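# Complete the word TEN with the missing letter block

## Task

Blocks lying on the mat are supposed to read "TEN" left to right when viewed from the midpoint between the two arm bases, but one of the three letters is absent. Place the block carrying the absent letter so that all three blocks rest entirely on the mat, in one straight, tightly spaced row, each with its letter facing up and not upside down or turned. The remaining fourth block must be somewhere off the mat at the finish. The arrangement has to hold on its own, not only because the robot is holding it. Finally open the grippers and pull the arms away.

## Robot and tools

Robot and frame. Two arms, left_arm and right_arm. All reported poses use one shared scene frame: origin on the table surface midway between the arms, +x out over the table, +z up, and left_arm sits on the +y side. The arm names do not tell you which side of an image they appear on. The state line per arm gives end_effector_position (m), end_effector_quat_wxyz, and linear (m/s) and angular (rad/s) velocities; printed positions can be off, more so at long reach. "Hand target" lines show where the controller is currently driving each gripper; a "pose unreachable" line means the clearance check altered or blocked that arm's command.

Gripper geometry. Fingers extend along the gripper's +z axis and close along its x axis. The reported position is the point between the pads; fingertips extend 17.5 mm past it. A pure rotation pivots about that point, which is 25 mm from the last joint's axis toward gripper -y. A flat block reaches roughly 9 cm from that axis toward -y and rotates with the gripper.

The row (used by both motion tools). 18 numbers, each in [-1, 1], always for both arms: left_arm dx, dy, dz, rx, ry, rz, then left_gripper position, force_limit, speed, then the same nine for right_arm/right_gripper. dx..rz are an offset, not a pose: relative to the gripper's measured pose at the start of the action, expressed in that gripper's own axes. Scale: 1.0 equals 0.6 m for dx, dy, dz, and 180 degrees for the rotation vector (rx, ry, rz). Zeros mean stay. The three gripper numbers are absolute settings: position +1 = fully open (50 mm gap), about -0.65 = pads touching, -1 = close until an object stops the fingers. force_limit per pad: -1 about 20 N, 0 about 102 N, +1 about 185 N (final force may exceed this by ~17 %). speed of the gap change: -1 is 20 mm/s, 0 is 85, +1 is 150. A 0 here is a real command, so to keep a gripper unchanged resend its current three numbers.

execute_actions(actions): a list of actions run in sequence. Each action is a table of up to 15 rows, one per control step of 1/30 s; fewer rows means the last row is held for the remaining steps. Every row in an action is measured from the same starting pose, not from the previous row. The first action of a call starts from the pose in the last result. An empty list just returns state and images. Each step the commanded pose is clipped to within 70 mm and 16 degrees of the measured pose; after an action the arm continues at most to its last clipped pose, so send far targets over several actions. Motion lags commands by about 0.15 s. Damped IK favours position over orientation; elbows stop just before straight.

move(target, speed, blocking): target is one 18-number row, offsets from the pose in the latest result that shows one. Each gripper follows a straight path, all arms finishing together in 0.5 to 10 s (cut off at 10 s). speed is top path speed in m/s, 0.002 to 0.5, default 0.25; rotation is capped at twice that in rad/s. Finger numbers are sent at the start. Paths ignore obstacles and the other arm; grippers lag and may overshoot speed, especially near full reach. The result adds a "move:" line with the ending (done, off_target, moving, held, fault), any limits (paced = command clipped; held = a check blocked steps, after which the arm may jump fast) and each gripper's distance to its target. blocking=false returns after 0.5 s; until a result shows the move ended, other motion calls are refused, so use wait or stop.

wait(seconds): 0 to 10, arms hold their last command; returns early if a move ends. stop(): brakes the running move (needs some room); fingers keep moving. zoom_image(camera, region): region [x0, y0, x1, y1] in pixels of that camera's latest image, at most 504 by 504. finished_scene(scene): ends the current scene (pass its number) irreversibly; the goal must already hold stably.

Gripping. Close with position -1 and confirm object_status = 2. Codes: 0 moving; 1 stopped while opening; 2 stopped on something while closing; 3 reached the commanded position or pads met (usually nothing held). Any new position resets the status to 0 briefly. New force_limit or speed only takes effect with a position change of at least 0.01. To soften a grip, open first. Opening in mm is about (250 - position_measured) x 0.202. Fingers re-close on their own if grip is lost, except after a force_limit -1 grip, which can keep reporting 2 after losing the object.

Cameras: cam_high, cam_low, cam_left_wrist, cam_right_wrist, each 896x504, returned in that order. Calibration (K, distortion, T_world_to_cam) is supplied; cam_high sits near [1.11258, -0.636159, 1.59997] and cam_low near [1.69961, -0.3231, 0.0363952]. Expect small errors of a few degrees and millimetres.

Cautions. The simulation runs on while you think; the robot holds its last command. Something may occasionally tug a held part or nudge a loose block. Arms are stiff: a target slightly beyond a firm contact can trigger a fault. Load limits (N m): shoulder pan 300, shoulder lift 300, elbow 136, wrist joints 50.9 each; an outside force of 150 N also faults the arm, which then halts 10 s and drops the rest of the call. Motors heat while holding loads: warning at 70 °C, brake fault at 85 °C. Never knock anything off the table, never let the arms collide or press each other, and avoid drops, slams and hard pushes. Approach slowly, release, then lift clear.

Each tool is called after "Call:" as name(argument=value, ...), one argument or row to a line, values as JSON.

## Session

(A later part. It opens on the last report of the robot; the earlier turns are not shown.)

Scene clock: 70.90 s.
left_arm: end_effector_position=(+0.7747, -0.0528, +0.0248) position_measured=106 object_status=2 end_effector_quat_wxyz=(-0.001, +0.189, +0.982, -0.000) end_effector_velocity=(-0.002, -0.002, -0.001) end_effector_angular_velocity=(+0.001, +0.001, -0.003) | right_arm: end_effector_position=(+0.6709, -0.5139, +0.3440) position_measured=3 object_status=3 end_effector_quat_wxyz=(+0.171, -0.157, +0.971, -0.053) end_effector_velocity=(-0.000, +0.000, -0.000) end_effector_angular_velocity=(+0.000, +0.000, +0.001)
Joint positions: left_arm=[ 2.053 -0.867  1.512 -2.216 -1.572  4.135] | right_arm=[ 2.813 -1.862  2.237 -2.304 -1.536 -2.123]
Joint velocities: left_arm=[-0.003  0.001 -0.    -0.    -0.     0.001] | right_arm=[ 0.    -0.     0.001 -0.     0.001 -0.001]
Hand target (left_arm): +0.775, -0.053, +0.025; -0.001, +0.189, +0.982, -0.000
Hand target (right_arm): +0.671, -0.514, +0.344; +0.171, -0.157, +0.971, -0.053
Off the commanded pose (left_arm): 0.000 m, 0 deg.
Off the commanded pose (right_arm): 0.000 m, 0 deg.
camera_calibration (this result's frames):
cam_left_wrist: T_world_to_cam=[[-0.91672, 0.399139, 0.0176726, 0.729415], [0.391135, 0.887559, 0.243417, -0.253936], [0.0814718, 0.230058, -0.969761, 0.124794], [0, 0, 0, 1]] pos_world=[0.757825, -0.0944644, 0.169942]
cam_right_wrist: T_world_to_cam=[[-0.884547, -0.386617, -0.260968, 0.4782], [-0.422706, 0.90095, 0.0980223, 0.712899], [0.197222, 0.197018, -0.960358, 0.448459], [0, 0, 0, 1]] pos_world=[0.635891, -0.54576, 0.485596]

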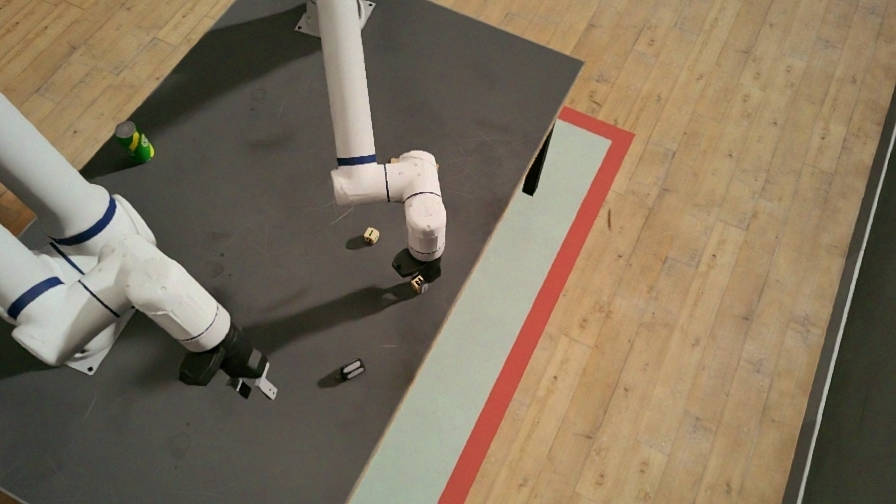

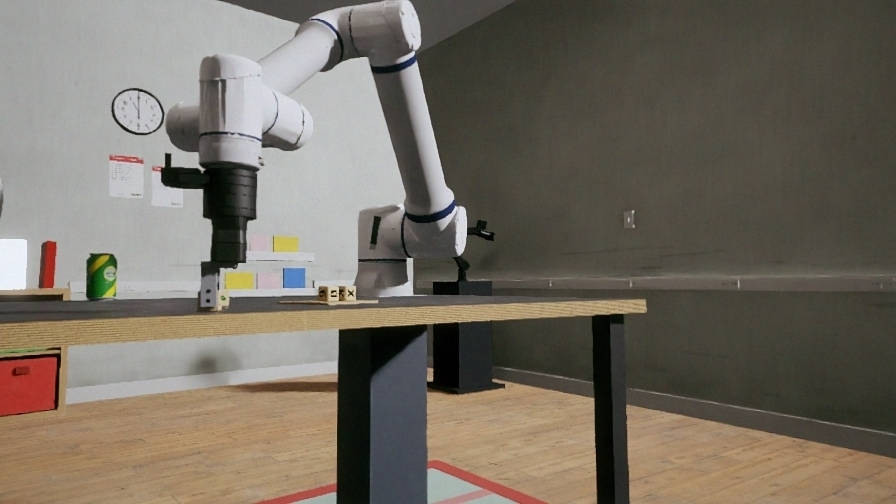

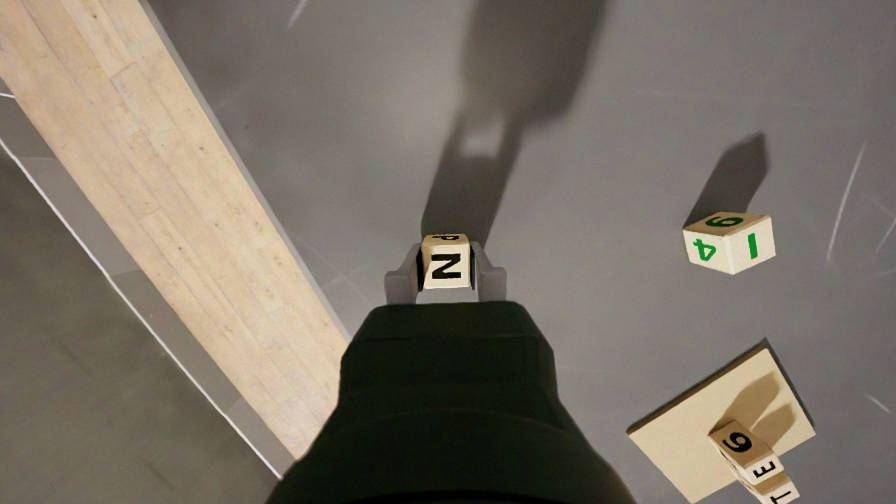

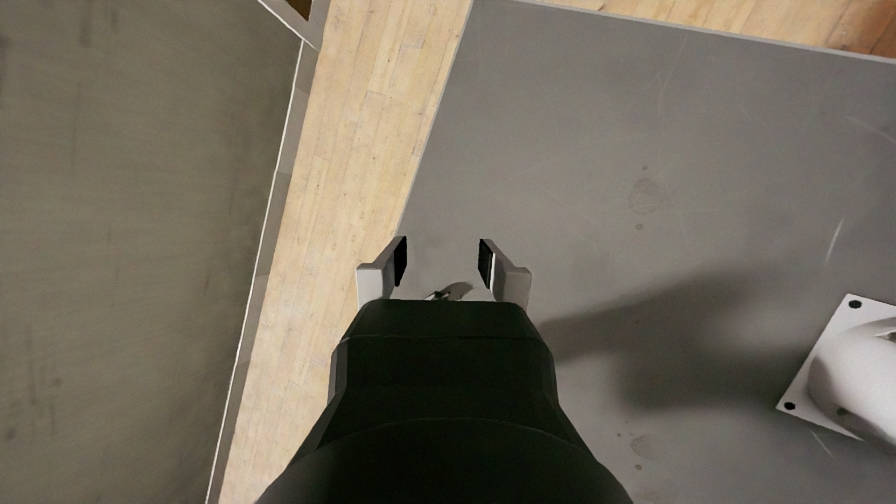

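Call:
move(
  target=[0,0,-0.08,0,0,0,-1,-0.5,0, 0,0,0,0,0,0,1,0,0],
  speed=0.2,
)

Call:
move(
  target=[0.394,0.249,-0.05,0,0,-0.217,-1,-0.5,0, 0,0,0,0,0,0,1,0,0],
  speed=0.3,
)

Scene clock: 82.63 s.
left_arm: end_effector_position=(+0.7748, -0.0525, +0.0725) position_measured=106 object_status=2 end_effector_quat_wxyz=(-0.001, +0.189, +0.982, -0.000) end_effector_velocity=(+0.000, -0.000, +0.003) end_effector_angular_velocity=(-0.001, +0.000, -0.000) | right_arm: end_effector_position=(+0.6709, -0.5139, +0.3440) position_measured=3 object_status=3 end_effector_quat_wxyz=(+0.171, -0.157, +0.971, -0.053) end_effector_velocity=(+0.000, +0.000, +0.000) end_effector_angular_velocity=(+0.000, -0.000, -0.001)
Joint positions: left_arm=[ 2.053 -0.911  1.492 -2.151 -1.572  4.135] | right_arm=[ 2.813 -1.862  2.237 -2.304 -1.536 -2.123]
Joint velocities: left_arm=[ 0.    -0.003 -0.001  0.003 -0.001  0.   ] | right_arm=[ 0.    -0.    -0.     0.     0.     0.001]
Hand target (left_arm): +0.775, -0.053, +0.073; -0.001, +0.189, +0.982, -0.000
Hand target (right_arm): +0.671, -0.514, +0.344; +0.171, -0.157, +0.971, -0.053
Off the commanded pose (left_arm): 0.000 m, 0 deg.
Off the commanded pose (right_arm): 0.000 m, 0 deg.
move: done
camera_calibration (this result's frames):
cam_left_wrist: T_world_to_cam=[[-0.916712, 0.399157, 0.0176827, 0.728543], [0.391154, 0.887549, 0.243423, -0.265794], [0.0814696, 0.230065, -0.969759, 0.170989], [0, 0, 0, 1]] pos_world=[0.7579, -0.0942367, 0.217636]
cam_right_wrist: T_world_to_cam=[[-0.884547, -0.386617, -0.260968, 0.4782], [-0.422706, 0.90095, 0.0980226, 0.712898], [0.197222, 0.197018, -0.960358, 0.448459], [0, 0, 0, 1]] pos_world=[0.635891, -0.54576, 0.485596]

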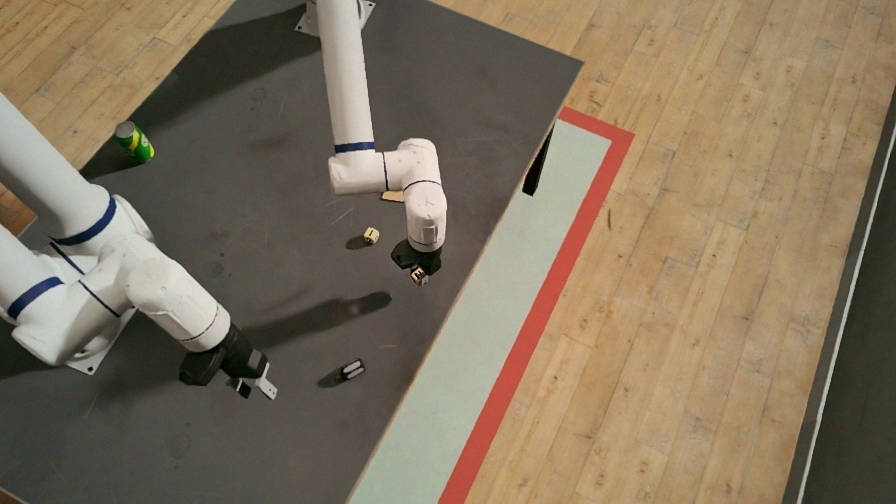

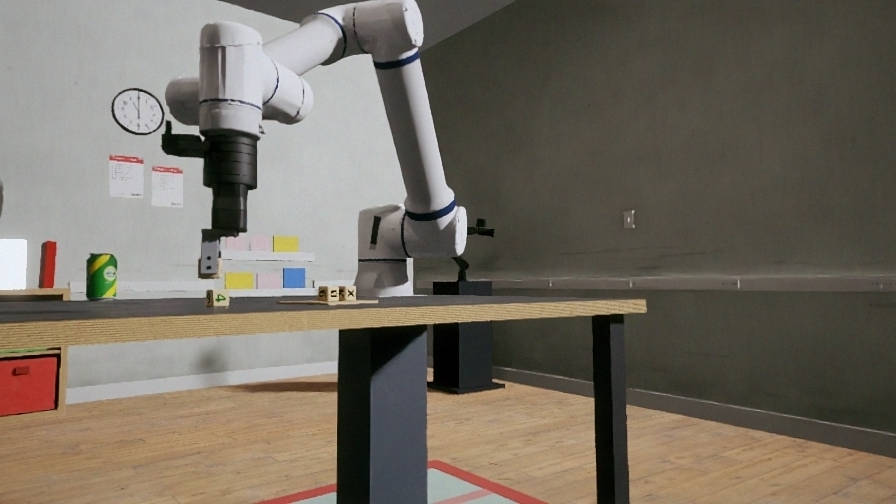

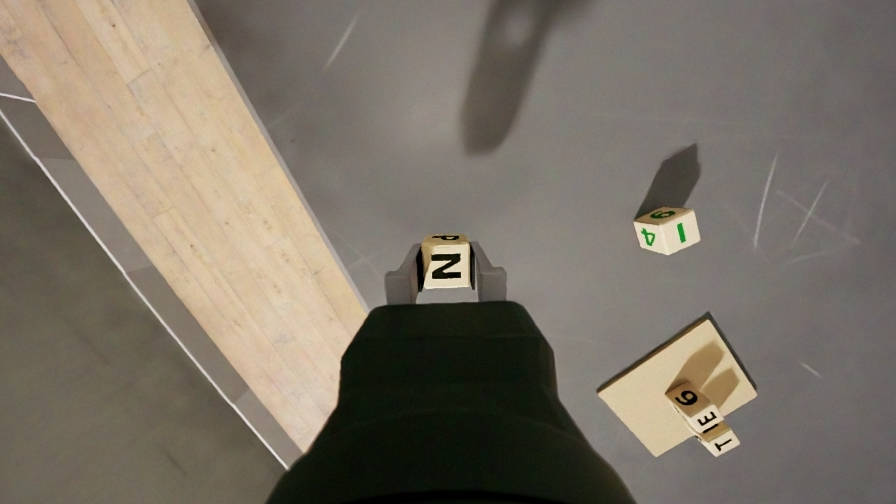

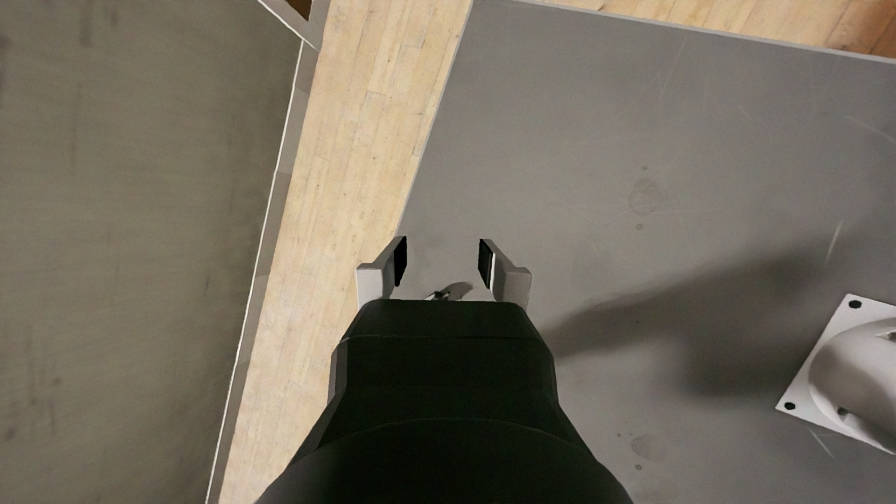

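Scene clock: 84.40 s.
left_arm: end_effector_position=(+0.6109, +0.1742, +0.1013) position_measured=106 object_status=2 end_effector_quat_wxyz=(-0.001, -0.149, +0.989, +0.000) end_effector_velocity=(-0.001, +0.000, +0.001) end_effector_angular_velocity=(-0.002, -0.001, +0.003) | right_arm: end_effector_position=(+0.6709, -0.5139, +0.3440) position_measured=3 object_status=3 end_effector_quat_wxyz=(+0.171, -0.157, +0.971, -0.053) end_effector_velocity=(+0.000, -0.000, +0.001) end_effector_angular_velocity=(-0.000, -0.001, -0.000)
Joint positions: left_arm=[ 2.028 -1.328  2.092 -2.335 -1.572  3.429] | right_arm=[ 2.813 -1.862  2.237 -2.304 -1.536 -2.123]
Joint velocities: left_arm=[-0.001 -0.003  0.003 -0.002 -0.    -0.004] | right_arm=[-0.    -0.    -0.001 -0.    -0.     0.   ]
Hand target (left_arm): +0.611, +0.174, +0.101; -0.001, -0.150, +0.989, -0.000
Hand target (right_arm): +0.671, -0.514, +0.344; +0.171, -0.157, +0.971, -0.053
Off the commanded pose (left_arm): 0.001 m, 0 deg.
Off the commanded pose (right_arm): 0.000 m, 0 deg.
move: done
camera_calibration (this result's frames):
cam_left_wrist: T_world_to_cam=[[-0.96346, -0.26725, 0.0179298, 0.631911], [-0.25497, 0.935581, 0.244291, -0.0237163], [-0.0820614, 0.230793, -0.969536, 0.259828], [0, 0, 0, 1]] pos_world=[0.624096, 0.1311, 0.246376]
cam_right_wrist: T_world_to_cam=[[-0.884547, -0.386617, -0.260968, 0.4782], [-0.422706, 0.90095, 0.0980224, 0.712899], [0.197222, 0.197018, -0.960358, 0.448459], [0, 0, 0, 1]] pos_world=[0.635891, -0.54576, 0.485596]

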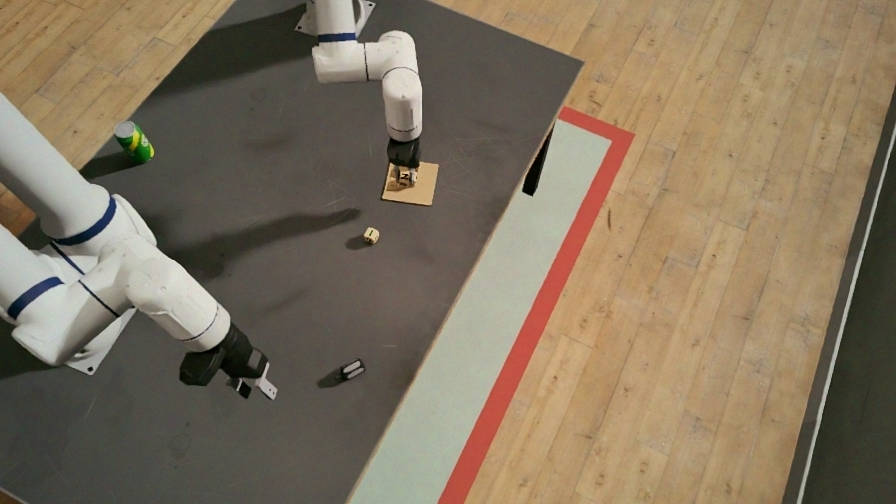

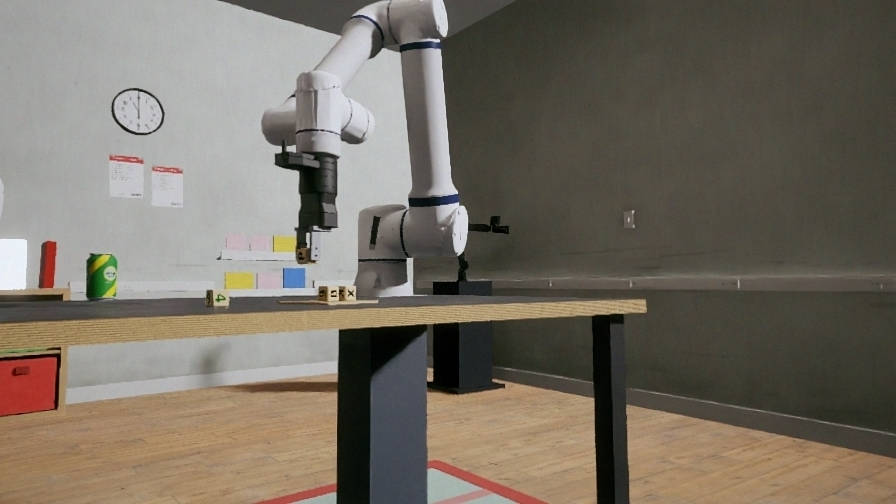

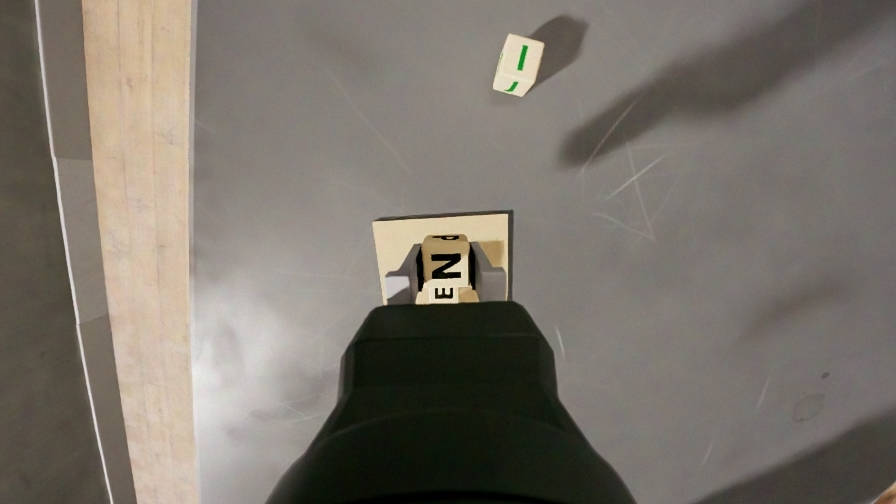

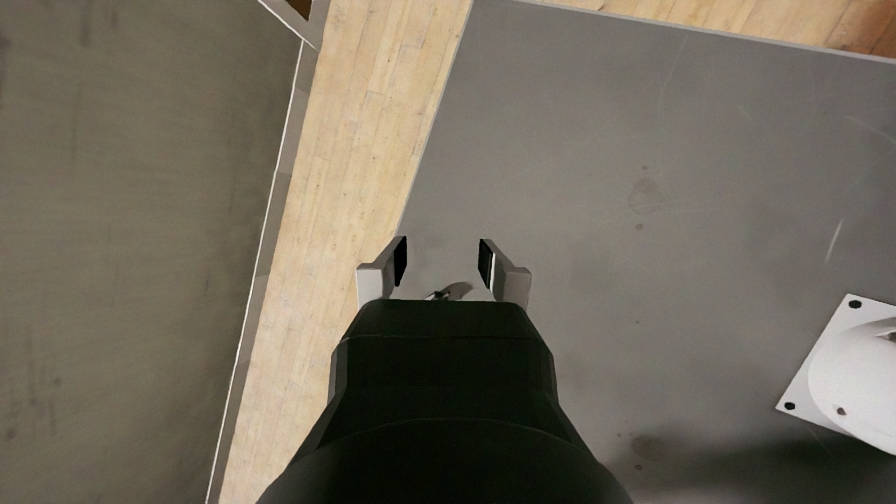

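Call:
move(
  target=[0,0.012,0.09,0,0,0,-1,-0.5,0, 0,0,0,0,0,0,1,0,0],
  speed=0.1,
)

Call:
zoom_image(
  camera="cam_left_wrist",
  region=[340,180,560,320],
)

Call:
zoom_image(
  camera="cam_high",
  region=[360,120,460,220],
)

Call:
zoom_image(
  camera="cam_low",
  region=[260,250,400,320],
)

Scene clock: 95.57 s.
left_arm: end_effector_position=(+0.6086, +0.1808, +0.0477) position_measured=106 object_status=2 end_effector_quat_wxyz=(-0.001, -0.149, +0.989, +0.000) end_effector_velocity=(+0.001, +0.001, -0.003) end_effector_angular_velocity=(+0.001, -0.001, +0.000) | right_arm: end_effector_position=(+0.6709, -0.5139, +0.3440) position_measured=3 object_status=3 end_effector_quat_wxyz=(+0.171, -0.157, +0.971, -0.053) end_effector_velocity=(-0.000, +0.000, -0.000) end_effector_angular_velocity=(+0.000, +0.000, -0.000)
Joint positions: left_arm=[ 2.03  -1.262  2.135 -2.444 -1.572  3.431] | right_arm=[ 2.813 -1.862  2.237 -2.304 -1.536 -2.123]
Joint velocities: left_arm=[ 0.001  0.004  0.001 -0.005  0.001  0.001] | right_arm=[ 0.  0.  0.  0. -0.  0.]
Hand target (left_arm): +0.609, +0.181, +0.047; -0.001, -0.149, +0.989, +0.000
Hand target (right_arm): +0.671, -0.514, +0.344; +0.171, -0.157, +0.971, -0.053
Off the commanded pose (left_arm): 0.000 m, 0 deg.
Off the commanded pose (right_arm): 0.000 m, 0 deg.
move: done
camera_calibration (this result's frames):
cam_left_wrist: T_world_to_cam=[[-0.96346, -0.267253, 0.0178922, 0.63248], [-0.25498, 0.935571, 0.244318, -0.0173672], [-0.0820343, 0.230829, -0.96953, 0.206076], [0, 0, 0, 1]] pos_world=[0.621847, 0.137713, 0.192723]
cam_right_wrist: T_world_to_cam=[[-0.884547, -0.386617, -0.260968, 0.4782], [-0.422706, 0.90095, 0.0980227, 0.712898], [0.197222, 0.197018, -0.960358, 0.448459], [0, 0, 0, 1]] pos_world=[0.635891, -0.54576, 0.485596]

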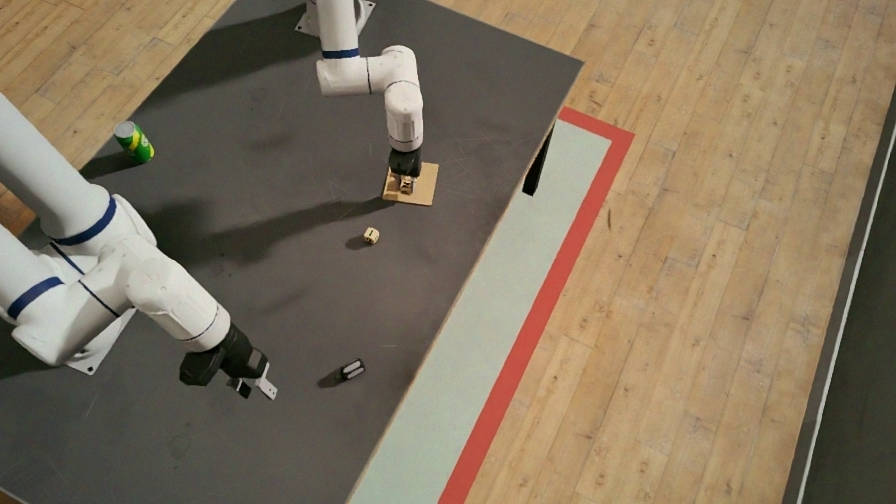

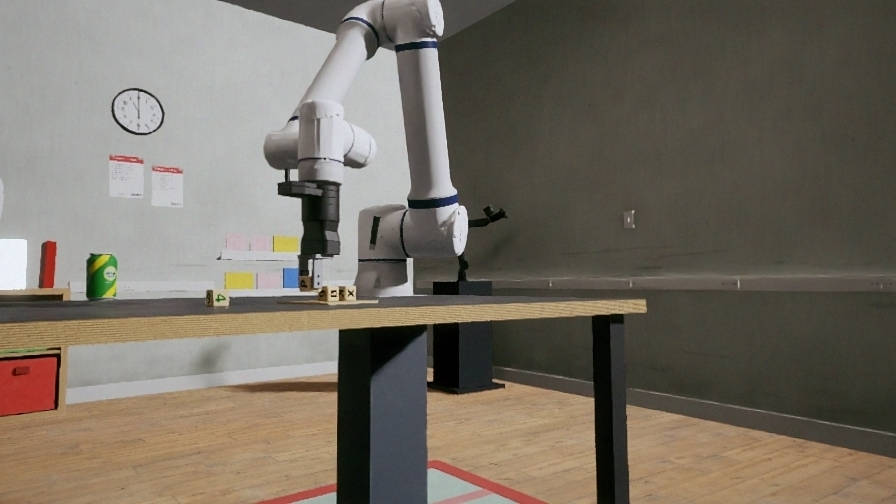

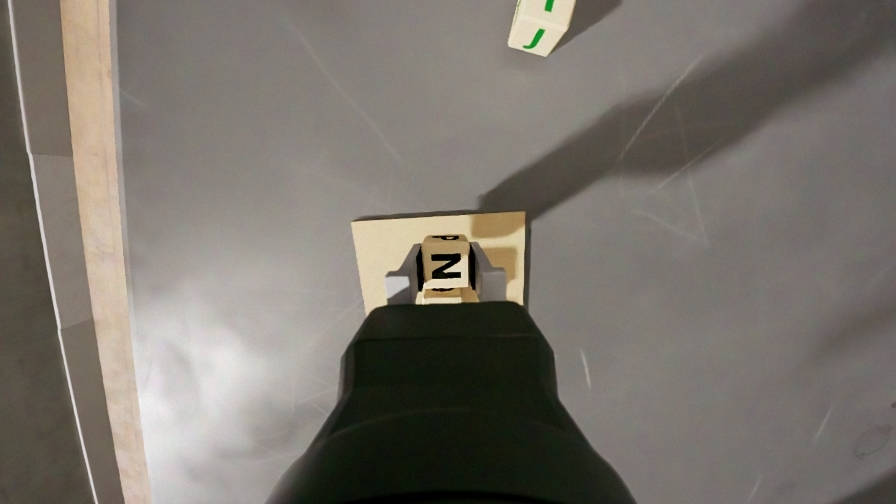

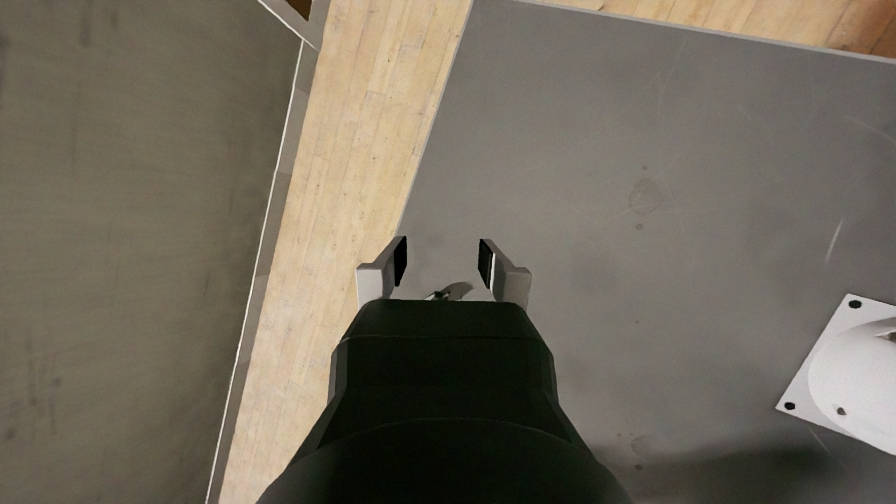

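Region (340, 180, 560, 320) of cam_left_wrist's 896x504 image, scaled by 2.291, with more detail than that image has; it fills the top 321 rows of this view, and the rest is white.

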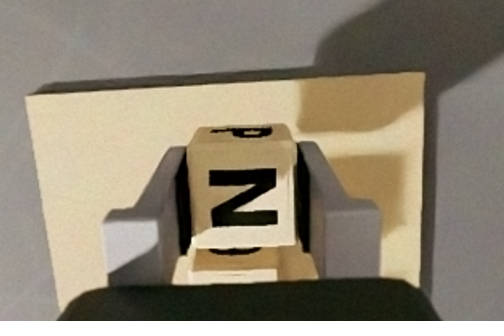

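Region (360, 120, 460, 220) of cam_high's 896x504 image, scaled by 5.040, with more detail than that image has.

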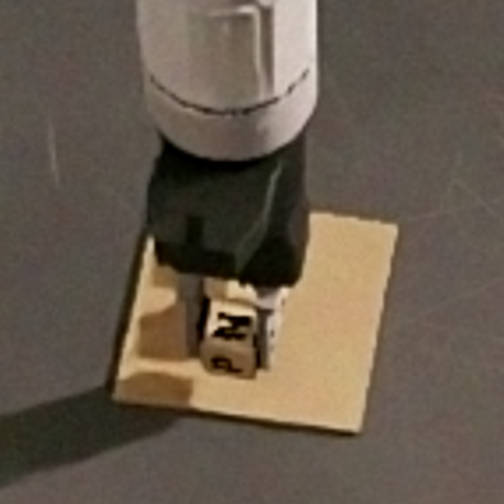

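Region (260, 250, 400, 320) of cam_low's 896x504 image, scaled by 3.600, with more detail than that image has.

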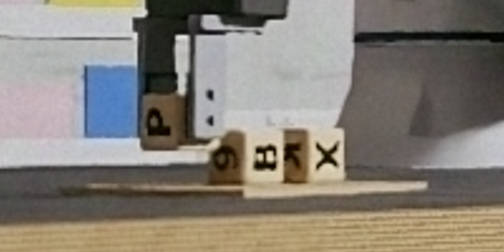

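Call:
move(
  target=[-0.007,0,0.028,0,0,-0.017,-1,-0.5,0, 0,0,0,0,0,0,1,0,0],
  speed=0.04,
)

Call:
zoom_image(
  camera="cam_low",
  region=[260,250,400,320],
)

Scene clock: 103.00 s.
left_arm: end_effector_position=(+0.6125, +0.1820, +0.0311) position_measured=106 object_status=2 end_effector_quat_wxyz=(-0.001, -0.175, +0.984, +0.000) end_effector_velocity=(+0.001, +0.000, -0.002) end_effector_angular_velocity=(+0.001, -0.002, +0.007) | right_arm: end_effector_position=(+0.6709, -0.5139, +0.3440) position_measured=3 object_status=3 end_effector_quat_wxyz=(+0.171, -0.157, +0.971, -0.053) end_effector_velocity=(+0.000, +0.000, +0.001) end_effector_angular_velocity=(+0.000, -0.001, +0.001)
Joint positions: left_arm=[ 2.034 -1.235  2.14  -2.475 -1.572  3.383] | right_arm=[ 2.813 -1.862  2.237 -2.304 -1.536 -2.123]
Joint velocities: left_arm=[ 0.     0.004  0.    -0.005  0.002 -0.007] | right_arm=[ 0.    -0.    -0.001 -0.     0.001 -0.   ]
Hand target (left_arm): +0.613, +0.182, +0.031; -0.001, -0.176, +0.984, +0.000
Hand target (right_arm): +0.671, -0.514, +0.344; +0.171, -0.157, +0.971, -0.053
Off the commanded pose (left_arm): 0.000 m, 0 deg.
Off the commanded pose (right_arm): 0.000 m, 0 deg.
move: done
camera_calibration (this result's frames):
cam_left_wrist: T_world_to_cam=[[-0.948069, -0.317559, 0.017949, 0.636563], [-0.303817, 0.920856, 0.244376, 0.0191868], [-0.0941321, 0.226232, -0.969514, 0.198356], [0, 0, 0, 1]] pos_world=[0.628006, 0.139603, 0.176195]
cam_right_wrist: T_world_to_cam=[[-0.884547, -0.386617, -0.260968, 0.4782], [-0.422706, 0.90095, 0.0980225, 0.712898], [0.197222, 0.197018, -0.960358, 0.448459], [0, 0, 0, 1]] pos_world=[0.635891, -0.54576, 0.485596]

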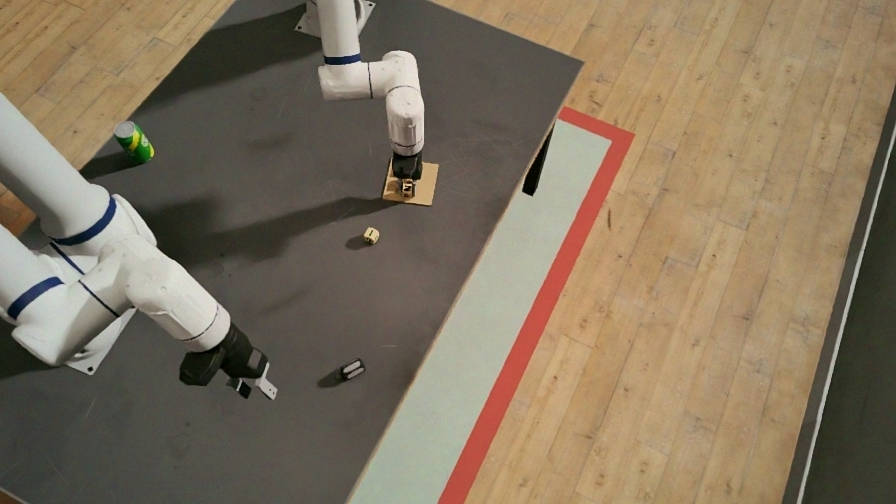

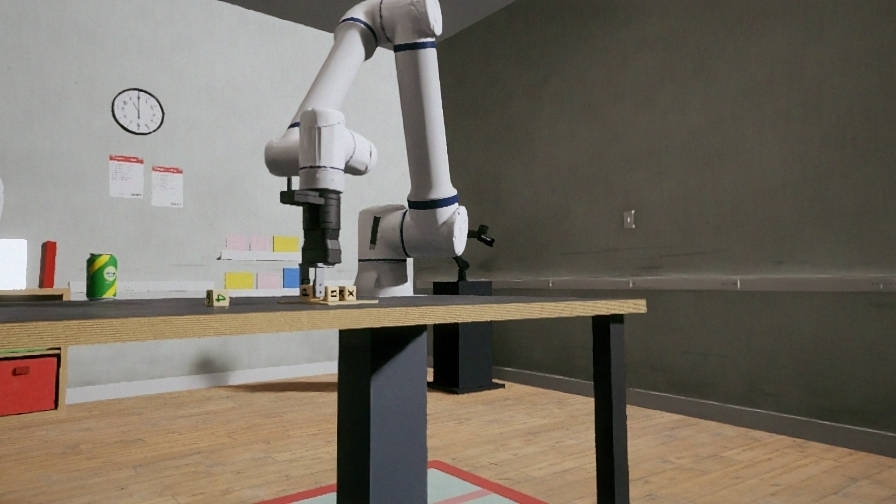

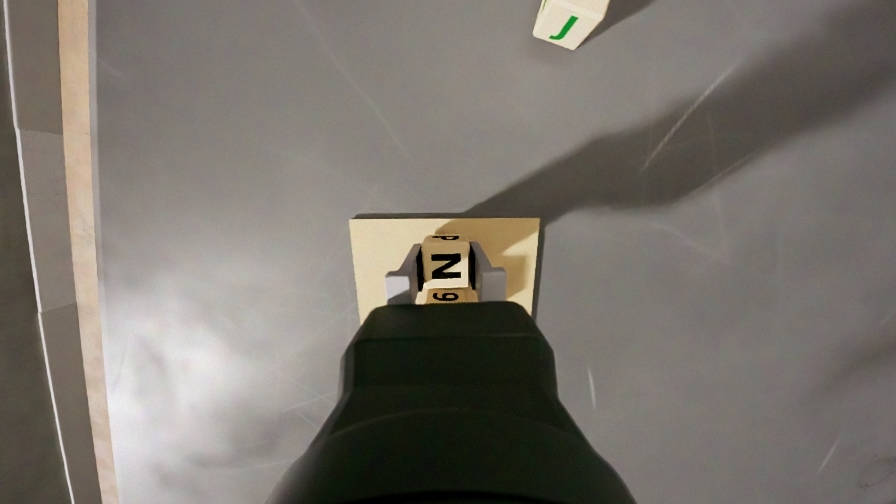

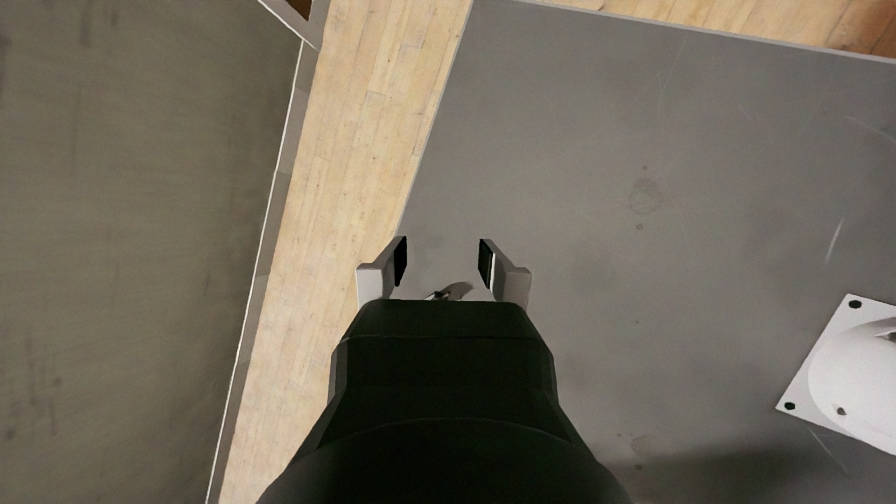

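Region (260, 250, 400, 320) of cam_low's 896x504 image, scaled by 3.600, with more detail than that image has.

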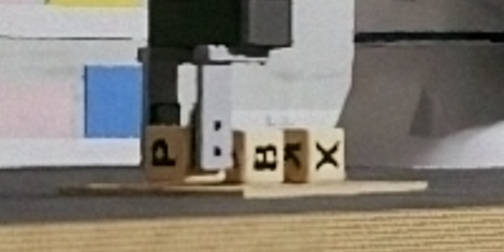

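Call:
execute_actions(
  actions=[
    [[0,0,0.003,0,0,0,-1,-0.5,0, 0,0,0,0,0,0,1,0,0]],
    [[0,0,0,0,0,0,1,-0.5,0, 0,0,0,0,0,0,1,0,0]],
    [[0,0,0,0,0,0,1,-0.5,0, 0,0,0,0,0,0,1,0,0]],
  ],
)

Call:
move(
  target=[0,-0.1,-0.3,0,0,0,1,-0.5,0, 0,0,0,0,0,0,1,0,0],
  speed=0.2,
)

Call:
zoom_image(
  camera="cam_left_wrist",
  region=[340,150,560,320],
)

Scene clock: 110.40 s.
left_arm: end_effector_position=(+0.6125, +0.1820, +0.0294) position_measured=3 object_status=3 end_effector_quat_wxyz=(-0.001, -0.175, +0.984, +0.000) end_effector_velocity=(-0.000, +0.000, +0.001) end_effector_angular_velocity=(-0.001, -0.000, +0.000) | right_arm: end_effector_position=(+0.6709, -0.5139, +0.3440) position_measured=3 object_status=3 end_effector_quat_wxyz=(+0.171, -0.157, +0.971, -0.053) end_effector_velocity=(+0.000, -0.001, +0.000) end_effector_angular_velocity=(-0.001, -0.000, -0.001)
Joint positions: left_arm=[ 2.034 -1.232  2.141 -2.479 -1.572  3.383] | right_arm=[ 2.813 -1.862  2.237 -2.304 -1.536 -2.123]
Joint velocities: left_arm=[ 0.    -0.002  0.     0.001 -0.     0.   ] | right_arm=[-0.    -0.    -0.     0.    -0.002  0.001]
Hand target (left_arm): +0.613, +0.182, +0.029; -0.001, -0.175, +0.984, +0.000
Hand target (right_arm): +0.671, -0.514, +0.344; +0.171, -0.157, +0.971, -0.053
Off the commanded pose (left_arm): 0.000 m, 0 deg.
Off the commanded pose (right_arm): 0.000 m, 0 deg.
camera_calibration (this result's frames):
cam_left_wrist: T_world_to_cam=[[-0.948047, -0.317627, 0.0179016, 0.636643], [-0.303893, 0.920828, 0.244387, 0.0196549], [-0.0941084, 0.22625, -0.969512, 0.196608], [0, 0, 0, 1]] pos_world=[0.628043, 0.139634, 0.174414]
cam_right_wrist: T_world_to_cam=[[-0.884547, -0.386617, -0.260968, 0.4782], [-0.422706, 0.90095, 0.0980227, 0.712898], [0.197222, 0.197018, -0.960358, 0.448459], [0, 0, 0, 1]] pos_world=[0.635891, -0.54576, 0.485596]

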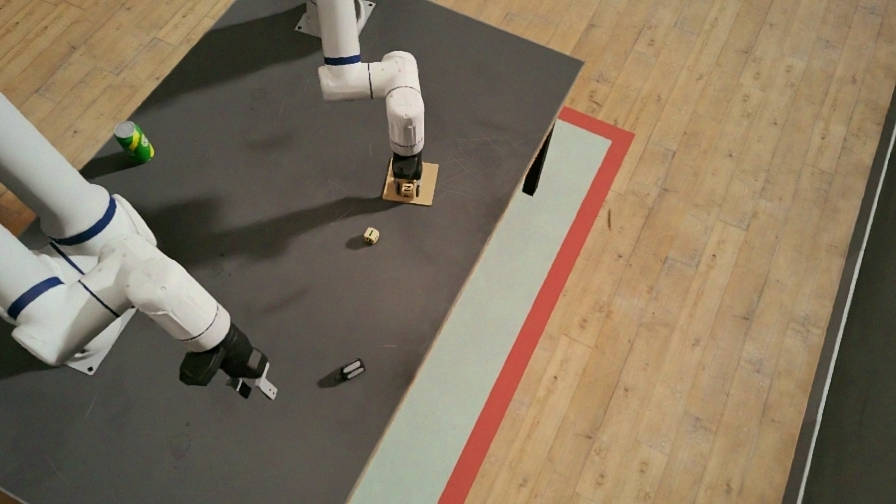

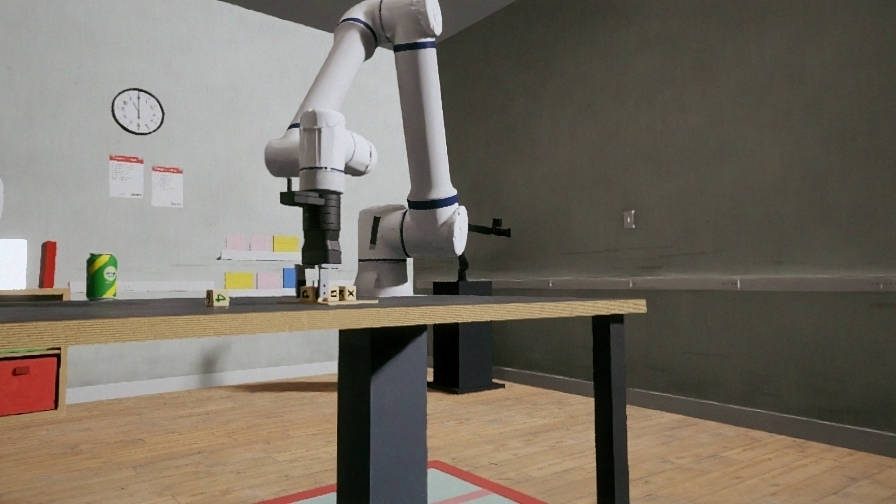

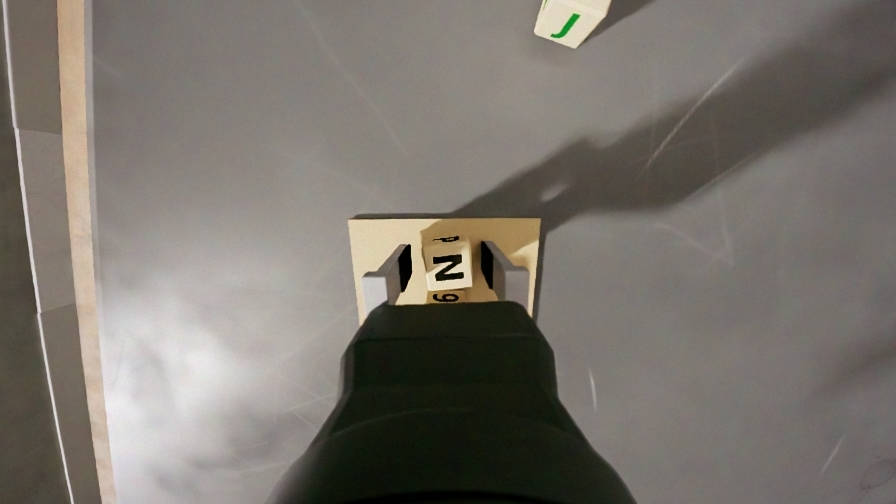

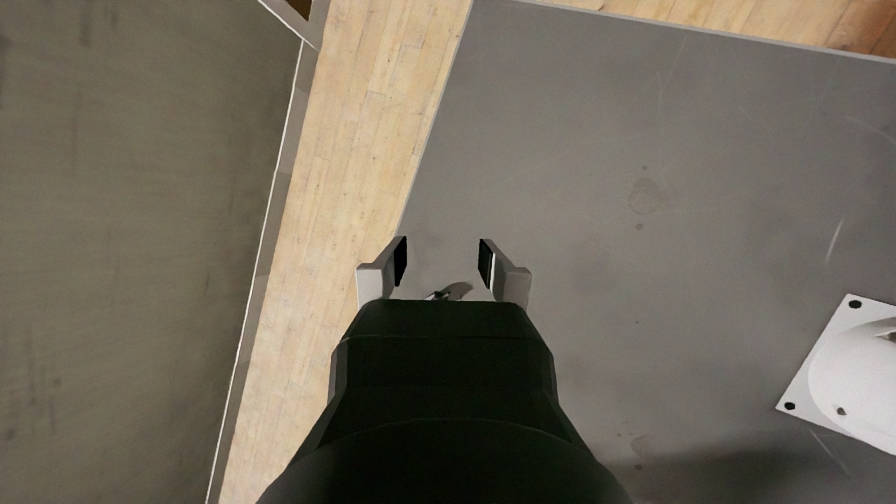

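Scene clock: 111.90 s.
left_arm: end_effector_position=(+0.6338, +0.1266, +0.2091) position_measured=3 object_status=3 end_effector_quat_wxyz=(-0.000, -0.175, +0.984, +0.000) end_effector_velocity=(+0.001, +0.000, +0.002) end_effector_angular_velocity=(+0.000, -0.000, +0.002) | right_arm: end_effector_position=(+0.6709, -0.5139, +0.3440) position_measured=3 object_status=3 end_effector_quat_wxyz=(+0.171, -0.157, +0.971, -0.053) end_effector_velocity=(+0.000, -0.000, +0.001) end_effector_angular_velocity=(+0.000, -0.001, -0.001)
Joint positions: left_arm=[ 2.016 -1.374  1.914 -2.111 -1.572  3.364] | right_arm=[ 2.813 -1.862  2.237 -2.304 -1.536 -2.123]
Joint velocities: left_arm=[ 0.001 -0.001 -0.003  0.005  0.    -0.001] | right_arm=[-0.    -0.    -0.001 -0.     0.     0.   ]
Hand target (left_arm): +0.634, +0.127, +0.209; -0.001, -0.175, +0.984, +0.000
Hand target (right_arm): +0.671, -0.514, +0.344; +0.171, -0.157, +0.971, -0.053
Off the commanded pose (left_arm): 0.001 m, 0 deg.
Off the commanded pose (right_arm): 0.000 m, 0 deg.
move: done
camera_calibration (this result's frames):
cam_left_wrist: T_world_to_cam=[[-0.948049, -0.317627, 0.0177588, 0.635961], [-0.303932, 0.920831, 0.244327, 0.0332487], [-0.0939577, 0.226236, -0.96953, 0.385311], [0, 0, 0, 1]] pos_world=[0.649231, 0.0842107, 0.354153]
cam_right_wrist: T_world_to_cam=[[-0.884547, -0.386616, -0.260968, 0.4782], [-0.422705, 0.90095, 0.0980228, 0.712898], [0.197222, 0.197018, -0.960358, 0.448459], [0, 0, 0, 1]] pos_world=[0.635891, -0.54576, 0.485596]

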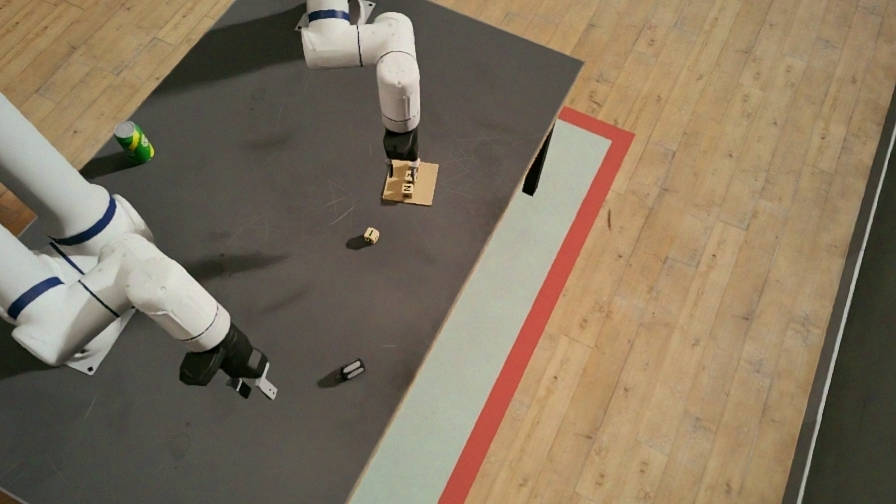

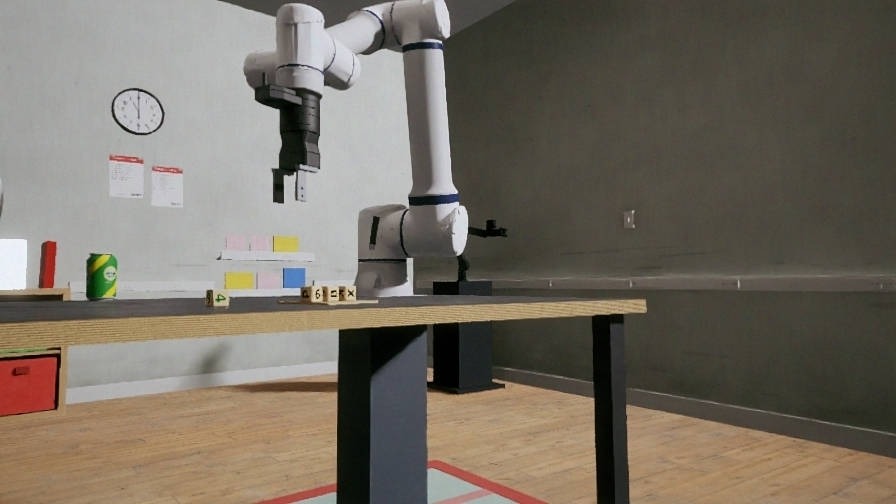

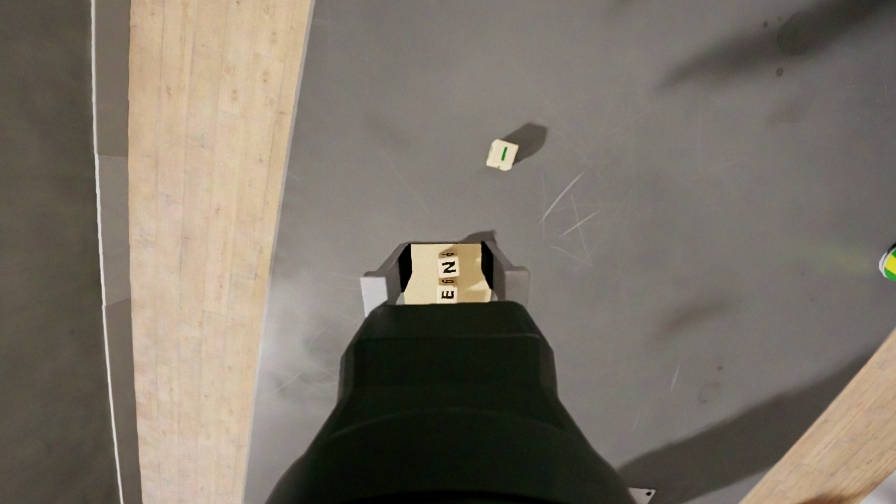

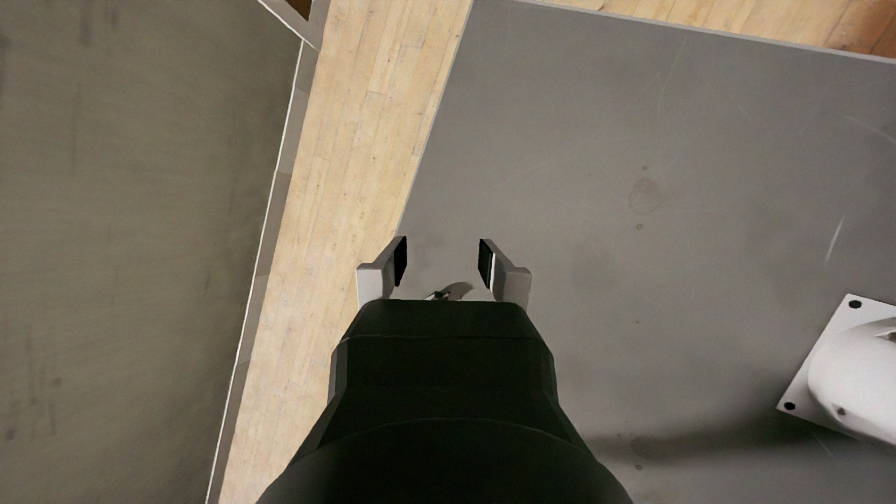

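Region (340, 150, 560, 320) of cam_left_wrist's 896x504 image, scaled by 2.291, with more detail than that image has; it fills the top 389 rows of this view, and the rest is white.

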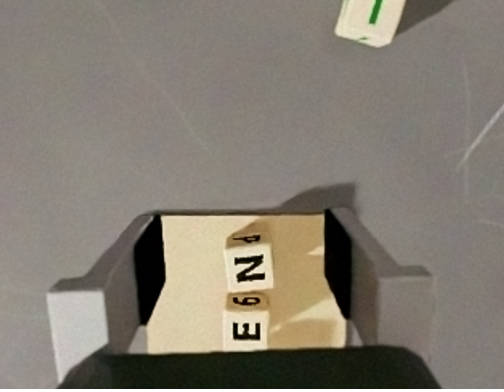

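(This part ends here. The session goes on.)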